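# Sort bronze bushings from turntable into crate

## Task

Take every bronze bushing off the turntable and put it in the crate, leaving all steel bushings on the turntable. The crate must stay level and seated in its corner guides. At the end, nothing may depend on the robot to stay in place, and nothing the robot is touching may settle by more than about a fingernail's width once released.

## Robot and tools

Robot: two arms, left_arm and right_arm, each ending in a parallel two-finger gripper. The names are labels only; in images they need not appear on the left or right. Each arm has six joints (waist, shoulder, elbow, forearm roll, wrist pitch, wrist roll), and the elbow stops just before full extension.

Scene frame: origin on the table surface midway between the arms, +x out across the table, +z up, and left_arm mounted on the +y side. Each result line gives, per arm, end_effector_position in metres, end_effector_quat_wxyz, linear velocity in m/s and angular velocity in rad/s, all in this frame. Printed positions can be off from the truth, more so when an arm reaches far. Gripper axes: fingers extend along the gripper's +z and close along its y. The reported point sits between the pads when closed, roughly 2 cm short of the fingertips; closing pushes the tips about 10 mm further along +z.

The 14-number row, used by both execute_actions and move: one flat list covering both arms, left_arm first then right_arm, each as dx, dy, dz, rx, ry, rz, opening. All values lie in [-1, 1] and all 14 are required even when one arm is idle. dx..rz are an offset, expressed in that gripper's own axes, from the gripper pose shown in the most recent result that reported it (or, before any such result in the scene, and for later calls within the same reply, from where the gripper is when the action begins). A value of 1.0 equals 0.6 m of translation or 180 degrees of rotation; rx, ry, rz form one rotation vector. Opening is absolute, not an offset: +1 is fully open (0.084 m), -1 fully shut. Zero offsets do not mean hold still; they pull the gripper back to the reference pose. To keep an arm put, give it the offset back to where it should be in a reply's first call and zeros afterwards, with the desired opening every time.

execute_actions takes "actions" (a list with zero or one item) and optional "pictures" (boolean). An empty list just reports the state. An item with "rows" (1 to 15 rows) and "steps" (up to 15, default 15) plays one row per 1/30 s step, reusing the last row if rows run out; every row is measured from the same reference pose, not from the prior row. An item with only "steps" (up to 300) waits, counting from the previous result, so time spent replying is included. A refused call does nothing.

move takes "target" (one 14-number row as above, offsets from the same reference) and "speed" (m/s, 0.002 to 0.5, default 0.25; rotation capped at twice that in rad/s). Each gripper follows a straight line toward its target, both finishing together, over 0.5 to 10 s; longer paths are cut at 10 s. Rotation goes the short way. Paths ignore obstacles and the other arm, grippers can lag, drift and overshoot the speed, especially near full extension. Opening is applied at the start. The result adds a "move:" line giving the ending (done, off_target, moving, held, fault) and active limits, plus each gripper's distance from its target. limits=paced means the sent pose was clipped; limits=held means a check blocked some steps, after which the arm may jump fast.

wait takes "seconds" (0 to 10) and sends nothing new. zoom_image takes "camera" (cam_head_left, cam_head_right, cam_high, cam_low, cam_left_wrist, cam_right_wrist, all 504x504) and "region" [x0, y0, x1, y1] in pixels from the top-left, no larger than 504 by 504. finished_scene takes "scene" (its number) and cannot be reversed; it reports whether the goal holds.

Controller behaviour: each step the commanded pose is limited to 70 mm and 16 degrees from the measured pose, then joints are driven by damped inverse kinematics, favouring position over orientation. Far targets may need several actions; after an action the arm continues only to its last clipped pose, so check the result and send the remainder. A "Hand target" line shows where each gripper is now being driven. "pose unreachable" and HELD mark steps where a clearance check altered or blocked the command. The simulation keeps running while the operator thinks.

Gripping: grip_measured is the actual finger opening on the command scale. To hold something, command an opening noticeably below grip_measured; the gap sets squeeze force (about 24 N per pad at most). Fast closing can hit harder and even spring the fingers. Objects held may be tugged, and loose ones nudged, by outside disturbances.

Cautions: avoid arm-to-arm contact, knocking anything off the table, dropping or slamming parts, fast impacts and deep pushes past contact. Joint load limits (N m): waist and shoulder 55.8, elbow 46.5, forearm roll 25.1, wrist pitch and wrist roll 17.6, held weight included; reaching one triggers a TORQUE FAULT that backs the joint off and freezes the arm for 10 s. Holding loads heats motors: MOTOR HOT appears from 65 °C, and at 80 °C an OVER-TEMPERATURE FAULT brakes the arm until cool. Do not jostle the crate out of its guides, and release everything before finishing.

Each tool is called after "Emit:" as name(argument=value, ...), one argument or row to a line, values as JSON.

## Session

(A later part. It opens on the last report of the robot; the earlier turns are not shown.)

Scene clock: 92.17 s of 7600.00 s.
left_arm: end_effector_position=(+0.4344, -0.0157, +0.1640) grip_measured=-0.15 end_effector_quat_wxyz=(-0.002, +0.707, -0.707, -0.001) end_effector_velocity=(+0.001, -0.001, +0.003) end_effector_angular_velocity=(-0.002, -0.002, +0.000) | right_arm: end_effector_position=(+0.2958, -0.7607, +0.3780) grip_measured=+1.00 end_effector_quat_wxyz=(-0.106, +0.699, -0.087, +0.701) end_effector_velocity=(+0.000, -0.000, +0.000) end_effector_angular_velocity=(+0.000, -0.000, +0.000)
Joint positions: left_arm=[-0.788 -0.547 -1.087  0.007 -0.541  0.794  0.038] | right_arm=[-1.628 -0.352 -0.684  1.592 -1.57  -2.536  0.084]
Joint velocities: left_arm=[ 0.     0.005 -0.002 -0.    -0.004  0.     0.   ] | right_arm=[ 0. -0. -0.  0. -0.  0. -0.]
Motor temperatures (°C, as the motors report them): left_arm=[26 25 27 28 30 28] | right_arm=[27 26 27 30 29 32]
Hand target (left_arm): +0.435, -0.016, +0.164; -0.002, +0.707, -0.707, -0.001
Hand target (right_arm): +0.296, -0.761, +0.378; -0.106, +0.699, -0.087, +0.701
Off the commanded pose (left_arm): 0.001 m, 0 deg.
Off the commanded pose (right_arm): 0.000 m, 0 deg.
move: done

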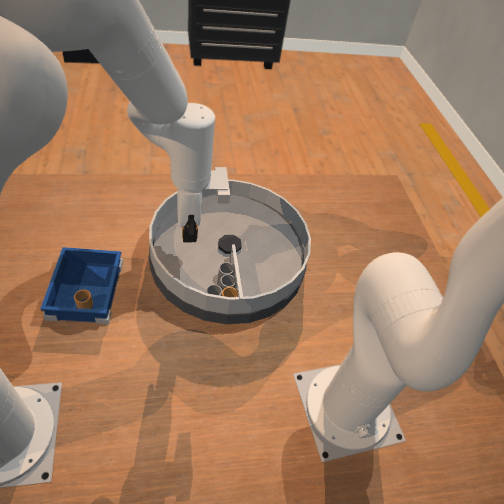

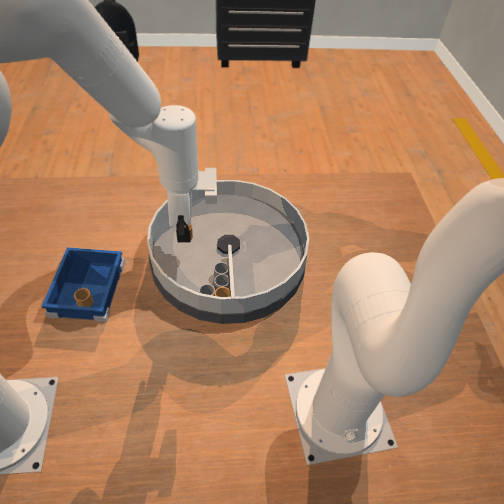

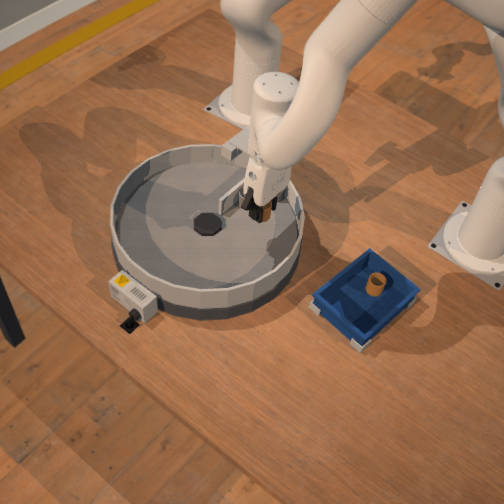

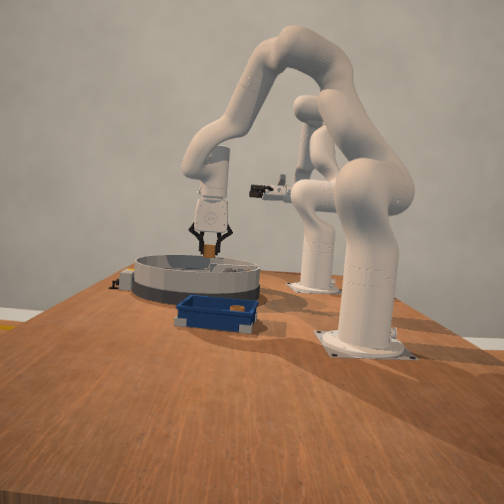

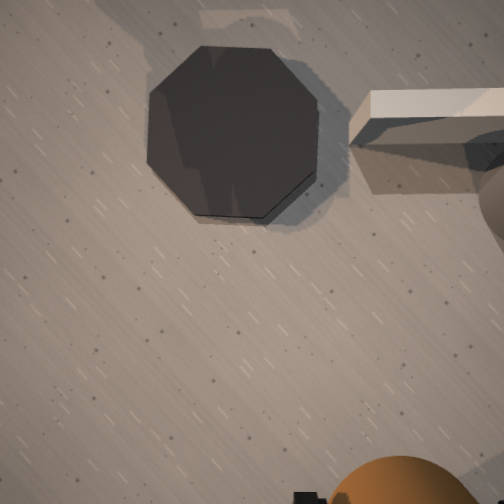

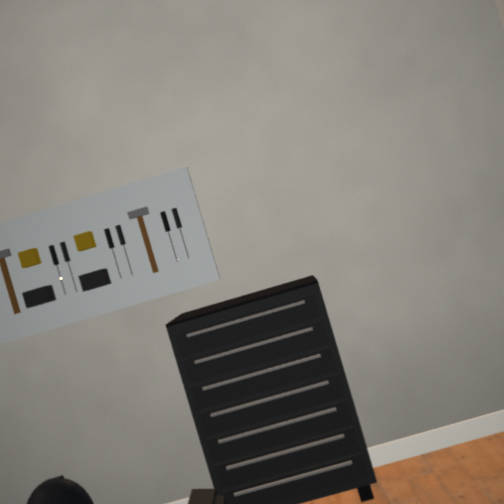

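Emit:
move(
  target=[-0.426,0.082,0.05,0,0,-0.464,-0.5,0,0,0,0,0,0,1],
  speed=0.4,
)

Emit:
move(
  target=[0,0,0.165,0,0,0,-0.5,0,0,0,0,0,0,1],
  speed=0.1,
)

Emit:
move(
  target=[0,0,0,0,0,0,0.2,0,0,0,0,0,0,1],
)

Emit:
move(
  target=[0,0,-0.19,0,0,0,0.2,0,0,0,0,0,0,1],
)

Emit:
move(
  target=[-0.05,0.549,0.01,0.084,-0.211,0.231,0.2,0,0,0,0,0,0,1],
  speed=0.35,
)

Scene clock: 101.73 s of 7600.00 s.
left_arm: end_effector_position=(+0.3843, +0.2392, +0.1349) grip_measured=-0.15 end_effector_quat_wxyz=(-0.001, +0.998, -0.058, +0.000) end_effector_velocity=(-0.001, +0.002, -0.000) end_effector_angular_velocity=(+0.003, -0.001, +0.009) | right_arm: end_effector_position=(+0.2958, -0.7607, +0.3780) grip_measured=+1.00 end_effector_quat_wxyz=(-0.106, +0.699, -0.087, +0.701) end_effector_velocity=(+0.000, +0.000, -0.000) end_effector_angular_velocity=(+0.000, +0.000, +0.001)
Joint positions: left_arm=[-0.373 -0.254 -0.556  0.009 -0.303 -0.251  0.038] | right_arm=[-1.628 -0.352 -0.684  1.592 -1.57  -2.536  0.084]
Joint velocities: left_arm=[ 0.002  0.001  0.003  0.01   0.001 -0.017 -0.   ] | right_arm=[ 0.001 -0.    -0.     0.     0.     0.     0.   ]
Motor temperatures (°C, as the motors report them): left_arm=[26 25 27 28 30 28] | right_arm=[27 26 27 30 29 32]
Hand target (left_arm): +0.384, +0.239, +0.135; -0.002, +0.998, -0.057, +0.000
Hand target (right_arm): +0.296, -0.761, +0.378; -0.106, +0.699, -0.087, +0.701
Off the commanded pose (left_arm): 0.002 m, 0 deg.
Off the commanded pose (right_arm): 0.000 m, 0 deg.
move: done

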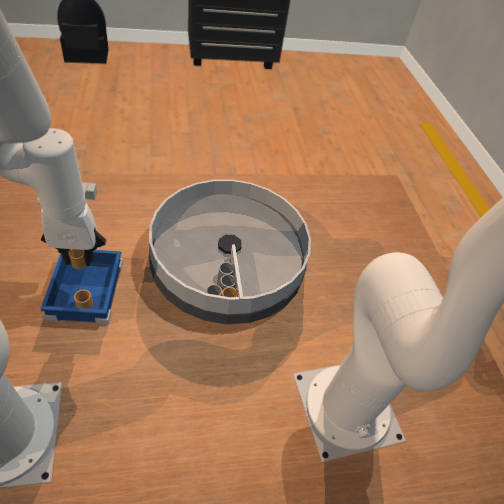

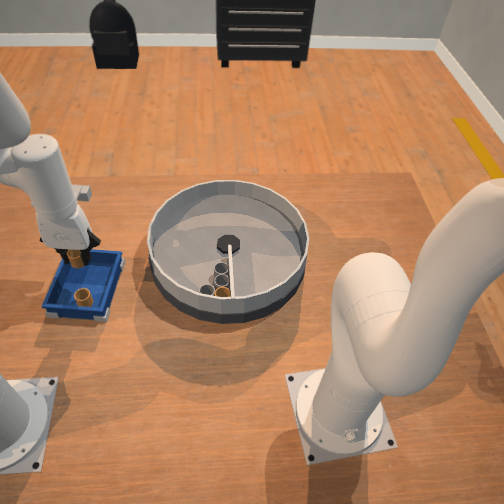

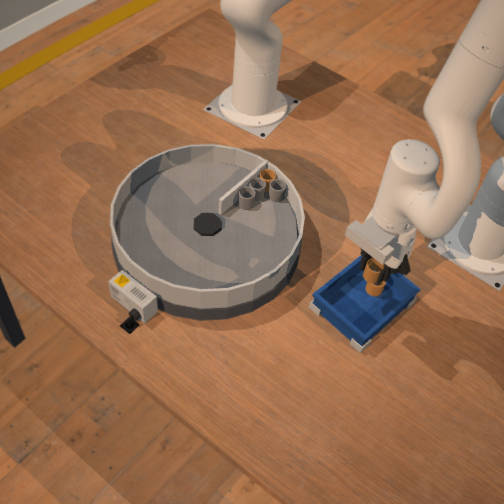

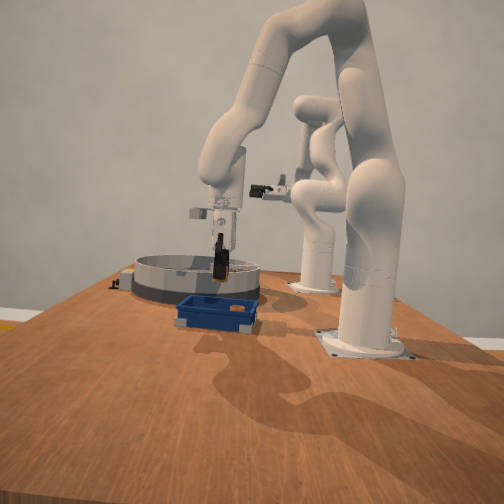

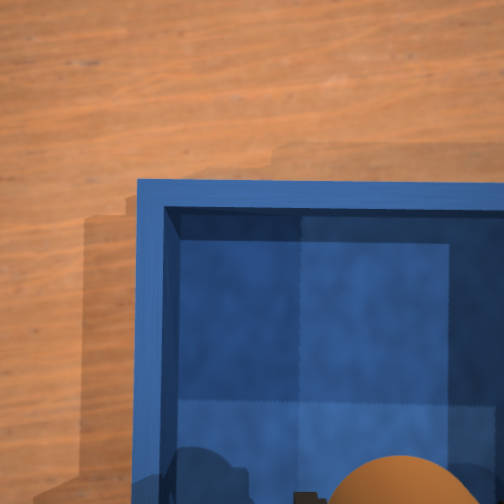

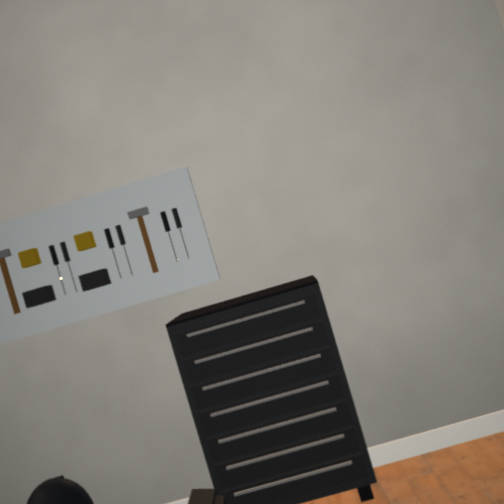

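Scene clock: 103.10 s of 7600.00 s.
left_arm: end_effector_position=(+0.3844, +0.2394, +0.0365) grip_measured=-0.15 end_effector_quat_wxyz=(-0.001, +0.998, -0.058, +0.000) end_effector_velocity=(-0.000, -0.000, -0.002) end_effector_angular_velocity=(+0.002, +0.000, +0.002) | right_arm: end_effector_position=(+0.2958, -0.7607, +0.3780) grip_measured=+1.00 end_effector_quat_wxyz=(-0.106, +0.699, -0.087, +0.701) end_effector_velocity=(-0.000, -0.000, +0.000) end_effector_angular_velocity=(-0.001, +0.000, -0.000)
Joint positions: left_arm=[-0.372 -0.534 -0.58   0.044 -0.046 -0.284  0.038] | right_arm=[-1.628 -0.352 -0.684  1.592 -1.57  -2.536  0.084]
Joint velocities: left_arm=[-0.001 -0.006 -0.001  0.035  0.004 -0.038 -0.   ] | right_arm=[-0.     0.001  0.    -0.     0.    -0.     0.   ]
Motor temperatures (°C, as the motors report them): left_arm=[26 25 27 28 30 28] | right_arm=[27 26 27 30 29 32]
Hand target (left_arm): +0.384, +0.239, +0.036; -0.001, +0.998, -0.058, +0.000
Hand target (right_arm): +0.296, -0.761, +0.378; -0.106, +0.699, -0.087, +0.701
Off the commanded pose (left_arm): 0.001 m, 0 deg.
Off the commanded pose (right_arm): 0.000 m, 0 deg.
move: done

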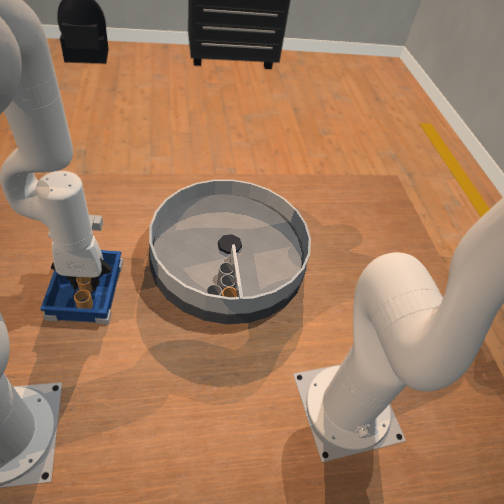

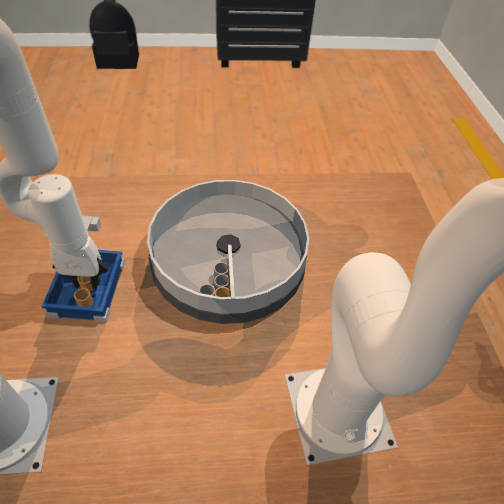

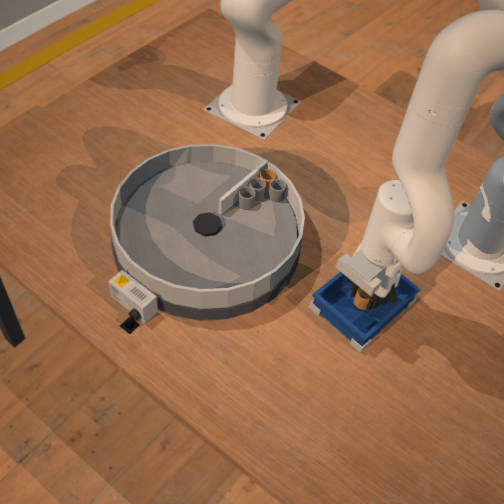

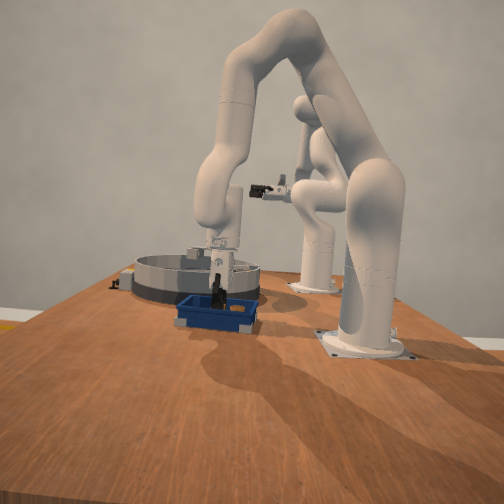

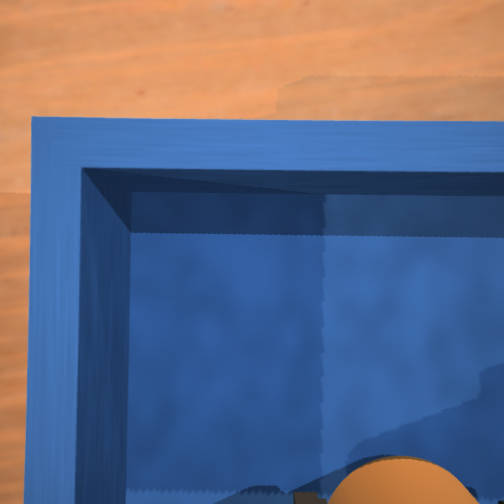

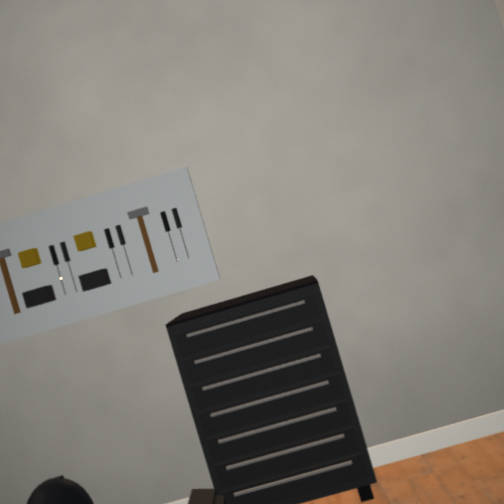

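Scene clock: 103.60 s of 7600.00 s.
left_arm: end_effector_position=(+0.3844, +0.2394, +0.0365) grip_measured=+0.19 end_effector_quat_wxyz=(-0.001, +0.998, -0.058, +0.000) end_effector_velocity=(-0.000, -0.000, -0.000) end_effector_angular_velocity=(-0.000, +0.000, -0.000) | right_arm: end_effector_position=(+0.2958, -0.7607, +0.3780) grip_measured=+1.00 end_effector_quat_wxyz=(-0.106, +0.699, -0.087, +0.701) end_effector_velocity=(-0.000, -0.000, +0.000) end_effector_angular_velocity=(-0.001, +0.000, -0.001)
Joint positions: left_arm=[-0.372 -0.534 -0.58   0.044 -0.046 -0.284  0.052] | right_arm=[-1.628 -0.352 -0.684  1.592 -1.57  -2.536  0.084]
Joint velocities: left_arm=[-0.    -0.     0.    -0.001  0.     0.001  0.   ] | right_arm=[-0.     0.001 -0.     0.     0.001  0.     0.   ]
Motor temperatures (°C, as the motors report them): left_arm=[26 25 27 28 30 28] | right_arm=[27 26 27 30 29 32]
Hand target (left_arm): +0.384, +0.239, +0.036; -0.001, +0.998, -0.058, +0.000
Hand target (right_arm): +0.296, -0.761, +0.378; -0.106, +0.699, -0.087, +0.701
Off the commanded pose (left_arm): 0.000 m, 0 deg.
Off the commanded pose (right_arm): 0.000 m, 0 deg.
move: done

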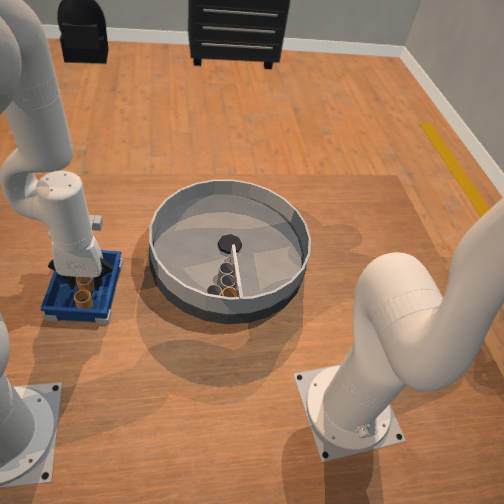

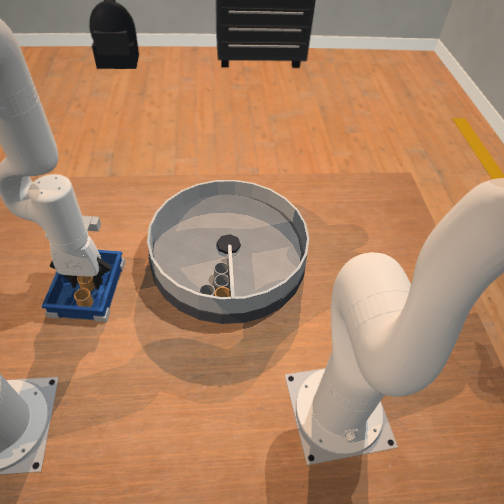

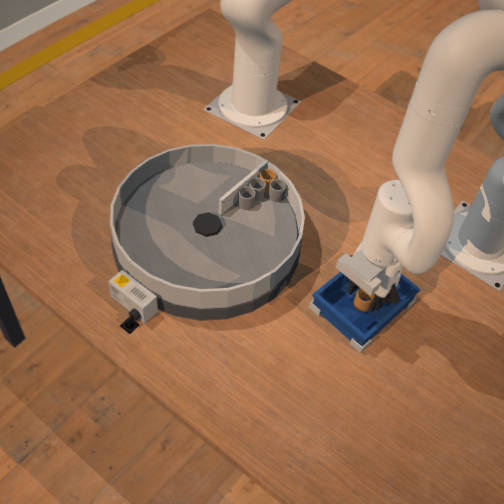

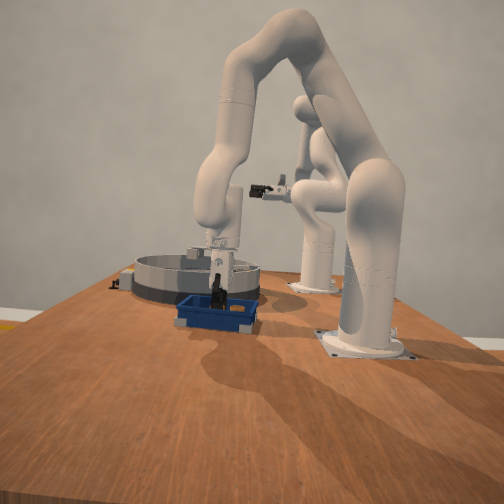

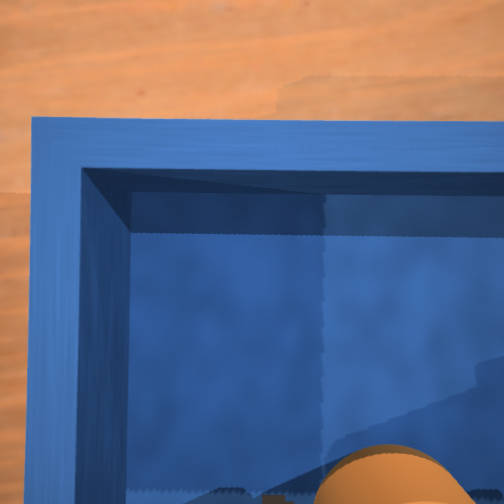

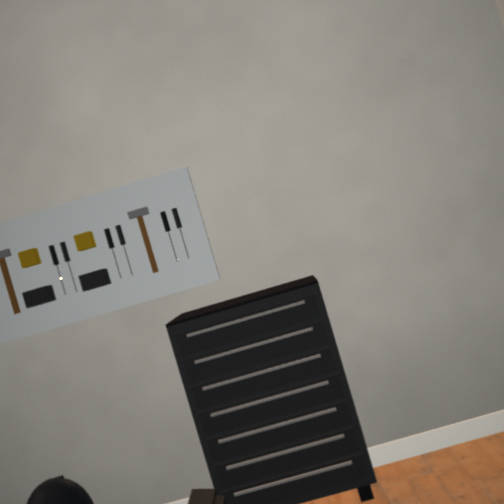

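Scene clock: 104.60 s of 7600.00 s.
left_arm: end_effector_position=(+0.3843, +0.2392, +0.1498) grip_measured=+0.19 end_effector_quat_wxyz=(-0.001, +0.998, -0.058, -0.000) end_effector_velocity=(+0.001, -0.000, +0.002) end_effector_angular_velocity=(-0.001, -0.002, -0.003) | right_arm: end_effector_position=(+0.2958, -0.7607, +0.3780) grip_measured=+1.00 end_effector_quat_wxyz=(-0.106, +0.699, -0.087, +0.701) end_effector_velocity=(-0.000, +0.000, -0.000) end_effector_angular_velocity=(+0.001, +0.000, -0.001)
Joint positions: left_arm=[-0.373 -0.215 -0.558  0.006 -0.344 -0.247  0.052] | right_arm=[-1.628 -0.352 -0.684  1.592 -1.57  -2.536  0.084]
Joint velocities: left_arm=[ 0.     0.006 -0.001 -0.    -0.004  0.003 -0.   ] | right_arm=[-0.001  0.     0.001 -0.     0.    -0.     0.   ]
Motor temperatures (°C, as the motors report them): left_arm=[26 25 27 28 30 28] | right_arm=[27 26 27 30 29 32]
Hand target (left_arm): +0.384, +0.239, +0.150; -0.001, +0.998, -0.058, +0.000
Hand target (right_arm): +0.296, -0.761, +0.378; -0.106, +0.699, -0.087, +0.701
Off the commanded pose (left_arm): 0.001 m, 0 deg.
Off the commanded pose (right_arm): 0.000 m, 0 deg.
move: done

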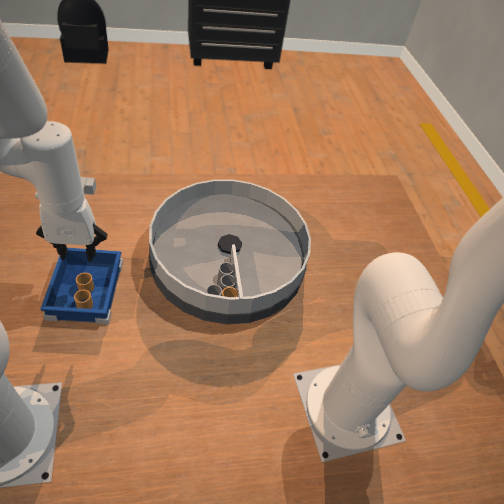

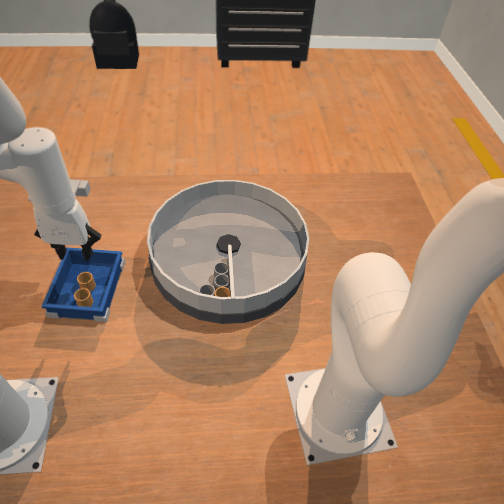

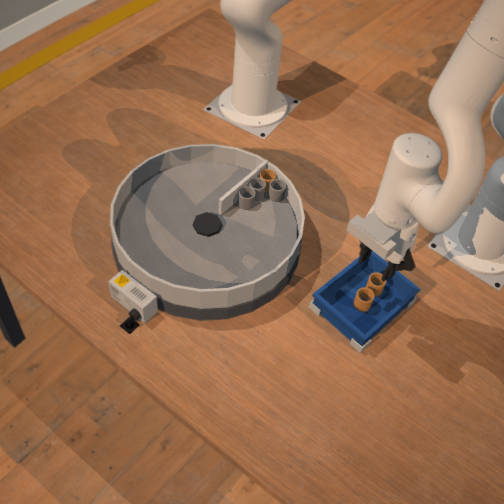

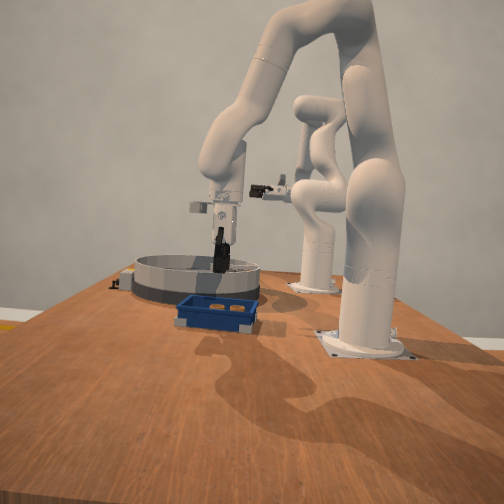

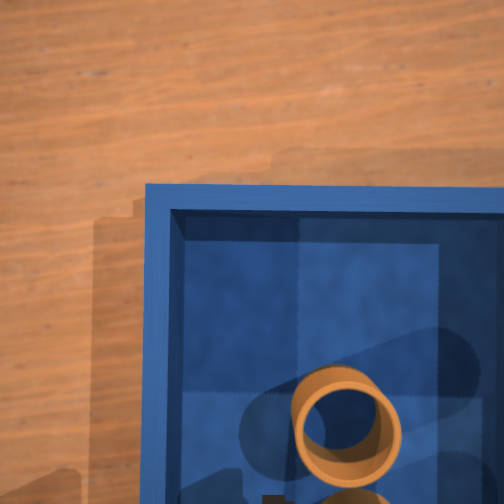

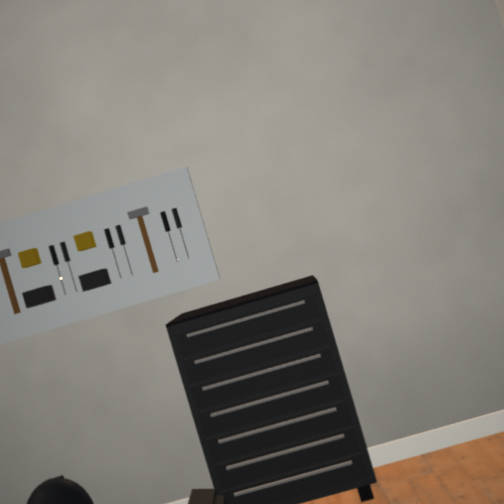

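Scene clock: 106.60 s of 7600.00 s.
left_arm: end_effector_position=(+0.3186, -0.0839, +0.1431) grip_measured=+0.19 end_effector_quat_wxyz=(-0.145, +0.852, -0.396, -0.310) end_effector_velocity=(-0.000, -0.002, -0.001) end_effector_angular_velocity=(+0.004, +0.004, -0.004) | right_arm: end_effector_position=(+0.2958, -0.7607, +0.3780) grip_measured=+1.00 end_effector_quat_wxyz=(-0.106, +0.699, -0.087, +0.701) end_effector_velocity=(-0.000, +0.000, +0.000) end_effector_angular_velocity=(+0.000, -0.000, -0.000)
Joint positions: left_arm=[-1.    -0.95  -1.568 -0.074 -1.314 -0.069  0.052] | right_arm=[-1.628 -0.352 -0.684  1.592 -1.57  -2.536  0.084]
Joint velocities: left_arm=[-0.003 -0.008 -0.011  0.    -0.008  0.001  0.   ] | right_arm=[-0.001  0.     0.    -0.    -0.001  0.    -0.   ]
Motor temperatures (°C, as the motors report them): left_arm=[26 25 27 28 30 28] | right_arm=[27 26 27 30 29 32]
Hand target (left_arm): +0.318, -0.084, +0.143; -0.145, +0.852, -0.396, -0.310
Hand target (right_arm): +0.296, -0.761, +0.378; -0.106, +0.699, -0.087, +0.701
Off the commanded pose (left_arm): 0.002 m, 0 deg.
Off the commanded pose (right_arm): 0.000 m, 0 deg.
move: done

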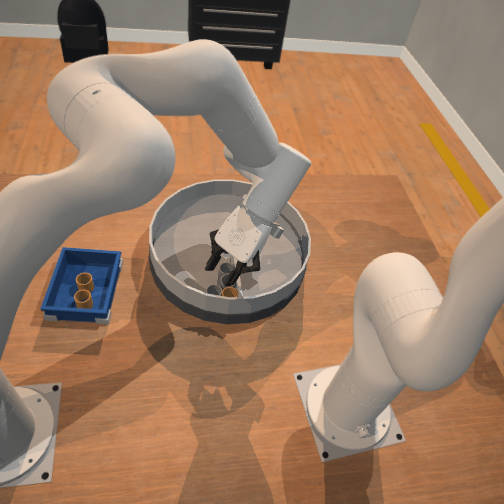

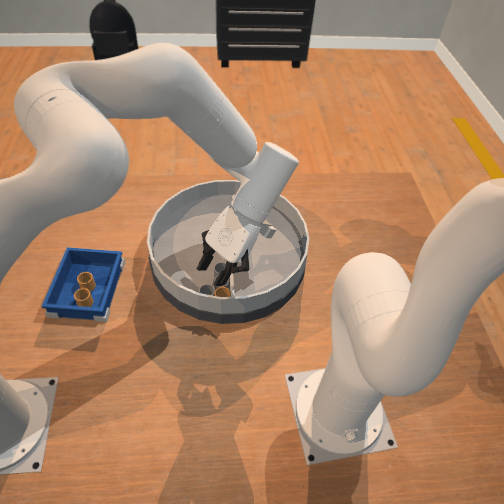

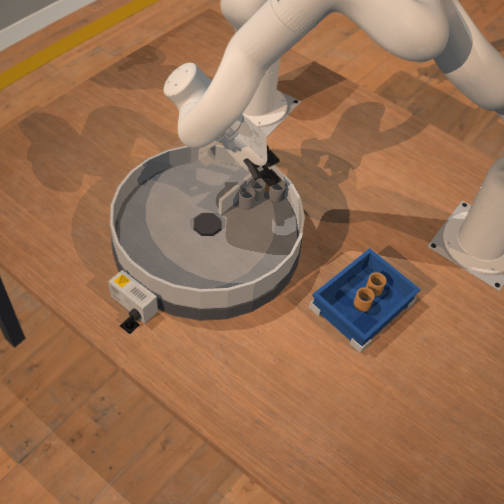

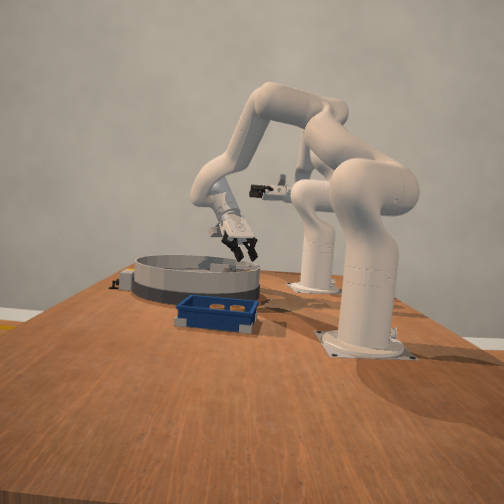

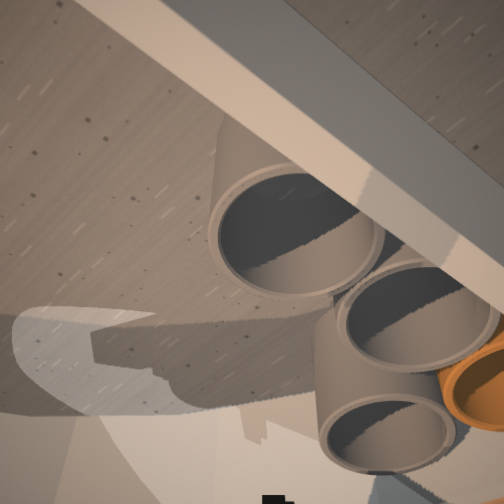

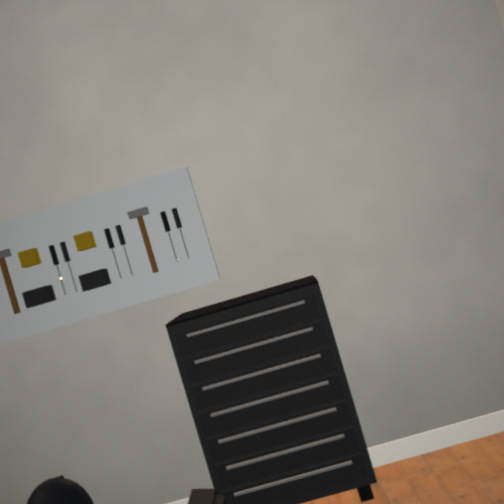

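Emit:
move(
  target=[0.044,0,0.05,0,0,0,0.2,0,0,0,0,0,0,1],
  speed=0.04,
)

Emit:
move(
  target=[-0.019,-0.1,0.016,0,0,0,0.2,0,0,0,0,0,0,1],
  speed=0.04,
)

Emit:
zoom_image(
  camera="cam_head_left",
  region=[150,200,270,320],
)

Scene clock: 109.07 s of 7600.00 s.
left_arm: end_effector_position=(+0.3193, -0.0846, +0.1034) grip_measured=+0.19 end_effector_quat_wxyz=(-0.145, +0.852, -0.396, -0.310) end_effector_velocity=(+0.000, -0.000, -0.001) end_effector_angular_velocity=(-0.001, +0.001, -0.002) | right_arm: end_effector_position=(+0.2958, -0.7607, +0.3780) grip_measured=+1.00 end_effector_quat_wxyz=(-0.106, +0.699, -0.087, +0.701) end_effector_velocity=(+0.000, -0.000, -0.000) end_effector_angular_velocity=(+0.000, +0.000, +0.000)
Joint positions: left_arm=[-1.    -1.017 -1.585 -0.075 -1.264 -0.065  0.052] | right_arm=[-1.628 -0.352 -0.684  1.592 -1.57  -2.536  0.084]
Joint velocities: left_arm=[-0.    -0.002 -0.001  0.     0.002  0.003 -0.   ] | right_arm=[ 0. -0. -0. -0.  0.  0.  0.]
Motor temperatures (°C, as the motors report them): left_arm=[26 25 27 28 30 28] | right_arm=[27 26 27 30 29 32]
Hand target (left_arm): +0.319, -0.085, +0.103; -0.145, +0.852, -0.396, -0.310
Hand target (right_arm): +0.296, -0.761, +0.378; -0.106, +0.699, -0.087, +0.701
Off the commanded pose (left_arm): 0.000 m, 0 deg.
Off the commanded pose (right_arm): 0.000 m, 0 deg.
move: done

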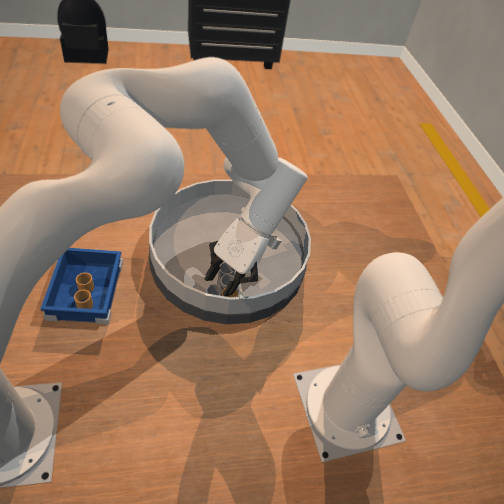

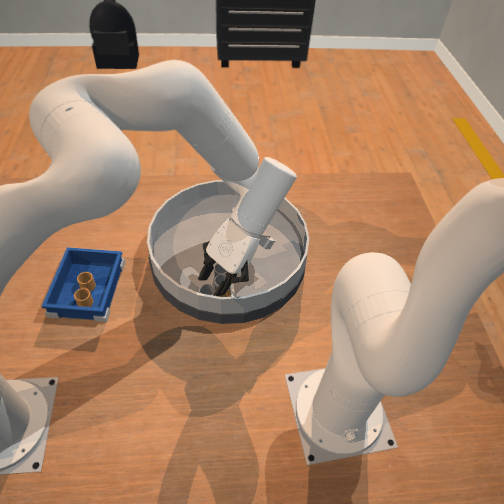

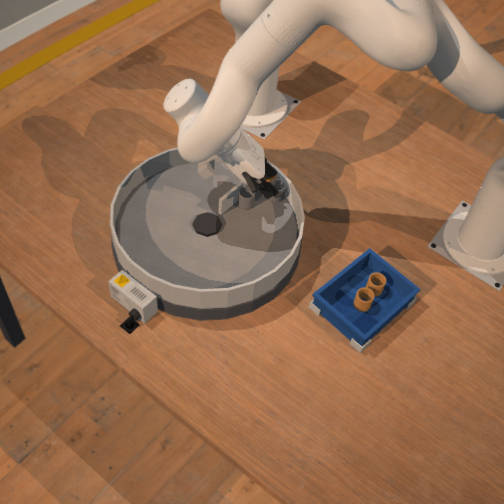

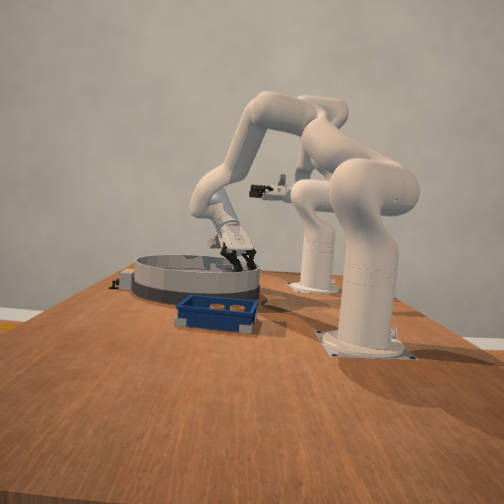

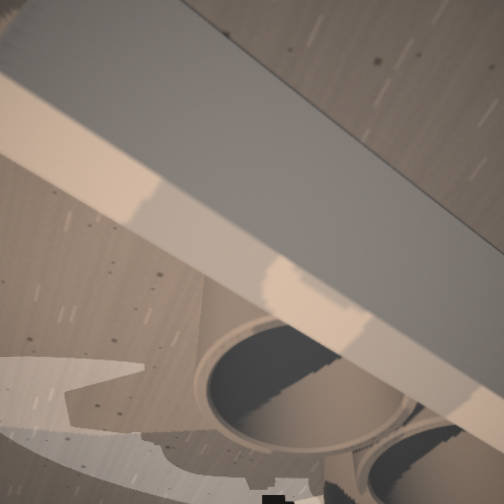

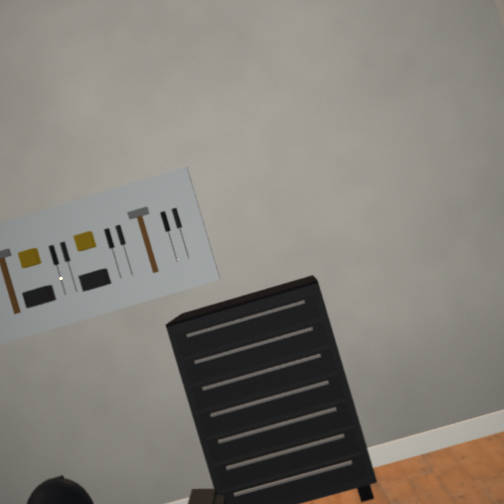

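Scene clock: 110.90 s of 7600.00 s.
left_arm: end_effector_position=(+0.3553, -0.0346, +0.1036) grip_measured=+0.19 end_effector_quat_wxyz=(-0.145, +0.852, -0.396, -0.310) end_effector_velocity=(+0.001, +0.001, +0.000) end_effector_angular_velocity=(-0.000, -0.000, +0.001) | right_arm: end_effector_position=(+0.2958, -0.7607, +0.3780) grip_measured=+1.00 end_effector_quat_wxyz=(-0.106, +0.699, -0.087, +0.701) end_effector_velocity=(-0.000, -0.000, -0.000) end_effector_angular_velocity=(+0.001, -0.000, -0.000)
Joint positions: left_arm=[-0.914 -0.976 -1.507 -0.017 -1.229 -0.015  0.052] | right_arm=[-1.628 -0.352 -0.684  1.592 -1.57  -2.536  0.084]
Joint velocities: left_arm=[ 0.002  0.001  0.002  0.001  0.001  0.    -0.   ] | right_arm=[-0.    -0.001 -0.     0.    -0.    -0.     0.   ]
Motor temperatures (°C, as the motors report them): left_arm=[26 25 27 28 30 28] | right_arm=[27 26 27 30 29 32]
Hand target (left_arm): +0.355, -0.034, +0.104; -0.145, +0.852, -0.396, -0.310
Hand target (right_arm): +0.296, -0.761, +0.378; -0.106, +0.699, -0.087, +0.701
Off the commanded pose (left_arm): 0.000 m, 0 deg.
Off the commanded pose (right_arm): 0.000 m, 0 deg.
move: done

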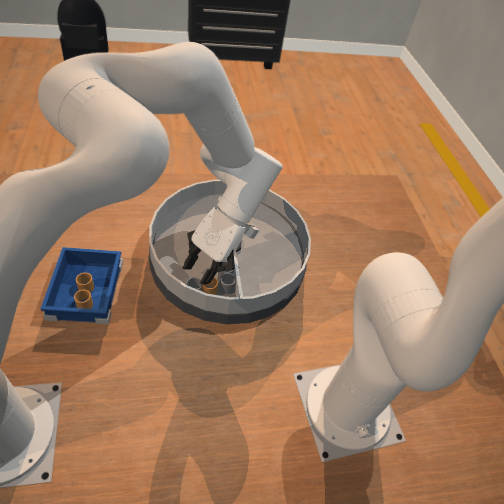

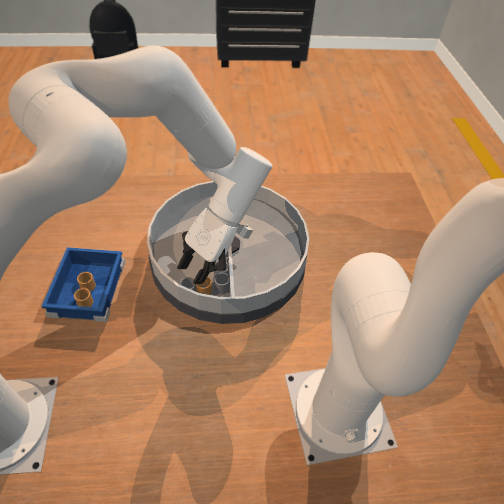

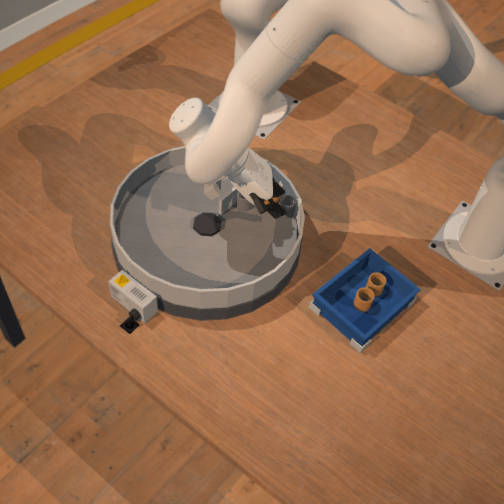

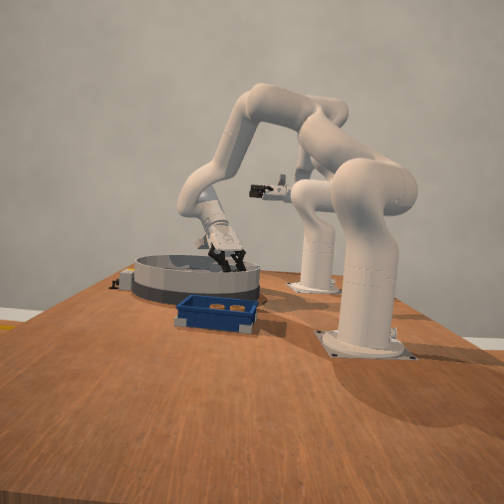

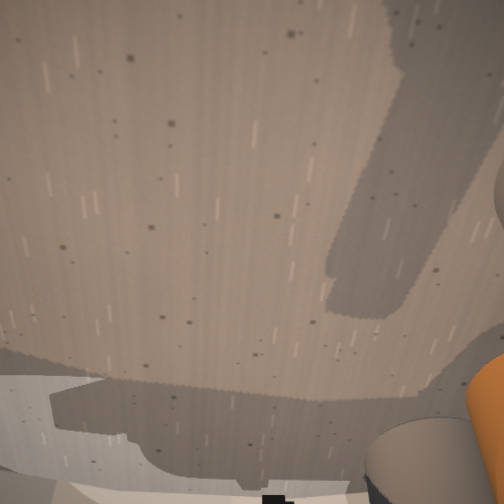

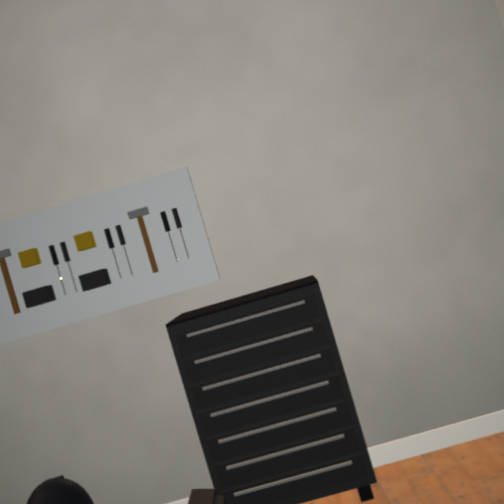

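Region (150, 200, 270, 320) of cam_head_left's 504x504 image, scaled by 4.200, with more detail than that image has.

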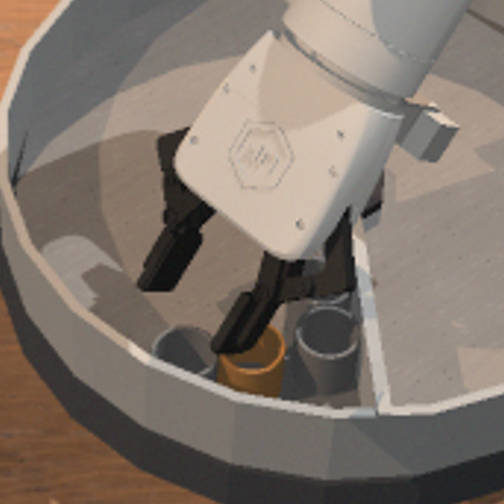

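Emit:
move(
  target=[0.117,-0.2435,-0.0985,0.143,0,0.17,0.2,0,0,0,0,0,0,1],
  speed=0.12,
)

Emit:
zoom_image(
  camera="cam_head_left",
  region=[140,180,270,310],
)

Scene clock: 115.37 s of 7600.00 s.
left_arm: end_effector_position=(+0.5259, -0.0106, +0.1041) grip_measured=+0.19 end_effector_quat_wxyz=(-0.242, +0.665, -0.664, -0.243) end_effector_velocity=(+0.001, -0.000, +0.000) end_effector_angular_velocity=(-0.000, -0.000, -0.006) | right_arm: end_effector_position=(+0.2958, -0.7607, +0.3780) grip_measured=+1.00 end_effector_quat_wxyz=(-0.106, +0.699, -0.087, +0.701) end_effector_velocity=(+0.000, -0.000, +0.000) end_effector_angular_velocity=(-0.001, -0.001, +0.000)
Joint positions: left_arm=[-0.849 -1.099 -1.744  0.475 -1.241  0.44   0.052] | right_arm=[-1.628 -0.352 -0.684  1.592 -1.57  -2.536  0.084]
Joint velocities: left_arm=[-0.    -0.    -0.001  0.004  0.001  0.004 -0.   ] | right_arm=[ 0.     0.    -0.001  0.    -0.001 -0.    -0.   ]
Motor temperatures (°C, as the motors report them): left_arm=[26 25 27 28 30 28] | right_arm=[27 26 27 30 29 32]
Hand target (left_arm): +0.526, -0.011, +0.104; -0.243, +0.665, -0.664, -0.243
Hand target (right_arm): +0.296, -0.761, +0.378; -0.106, +0.699, -0.087, +0.701
Off the commanded pose (left_arm): 0.000 m, 0 deg.
Off the commanded pose (right_arm): 0.000 m, 0 deg.
move: done

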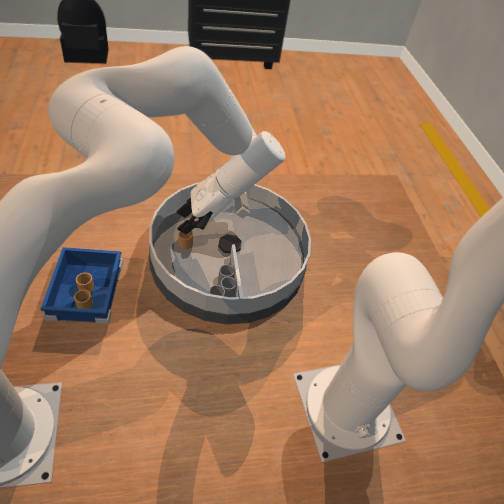

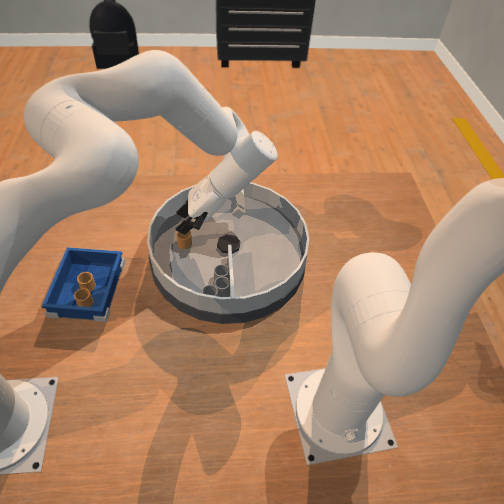

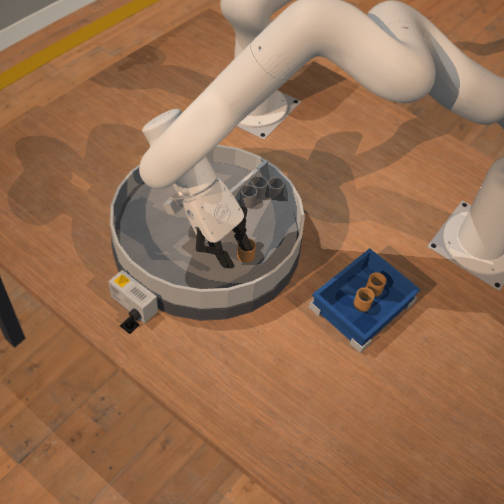

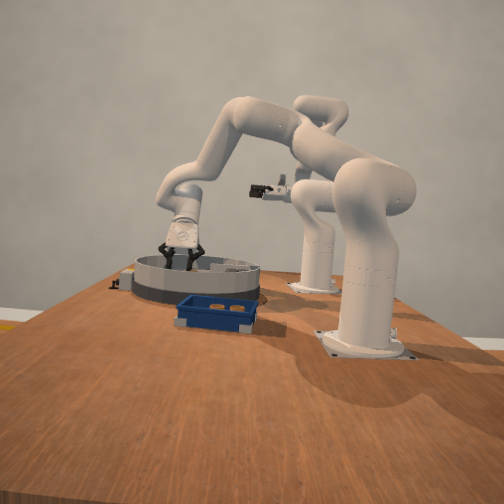

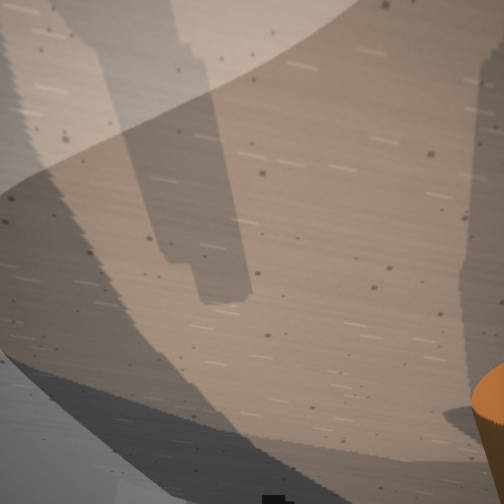

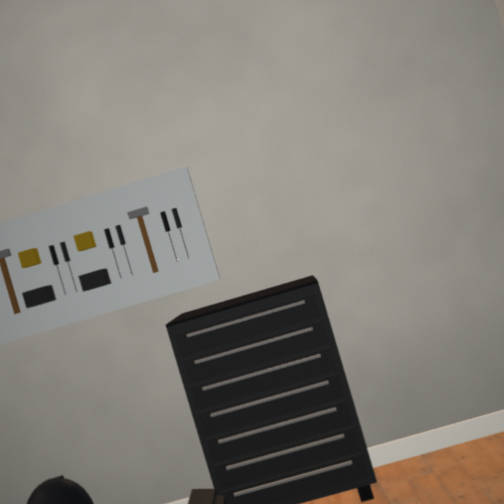

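Region (140, 180, 270, 310) of cam_head_left's 504x504 image, scaled by 3.877, with more detail than that image has.

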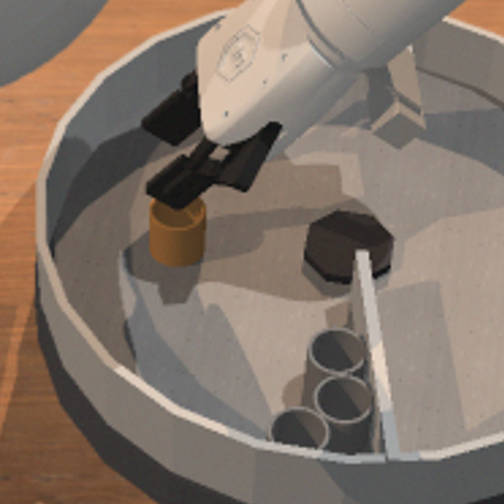

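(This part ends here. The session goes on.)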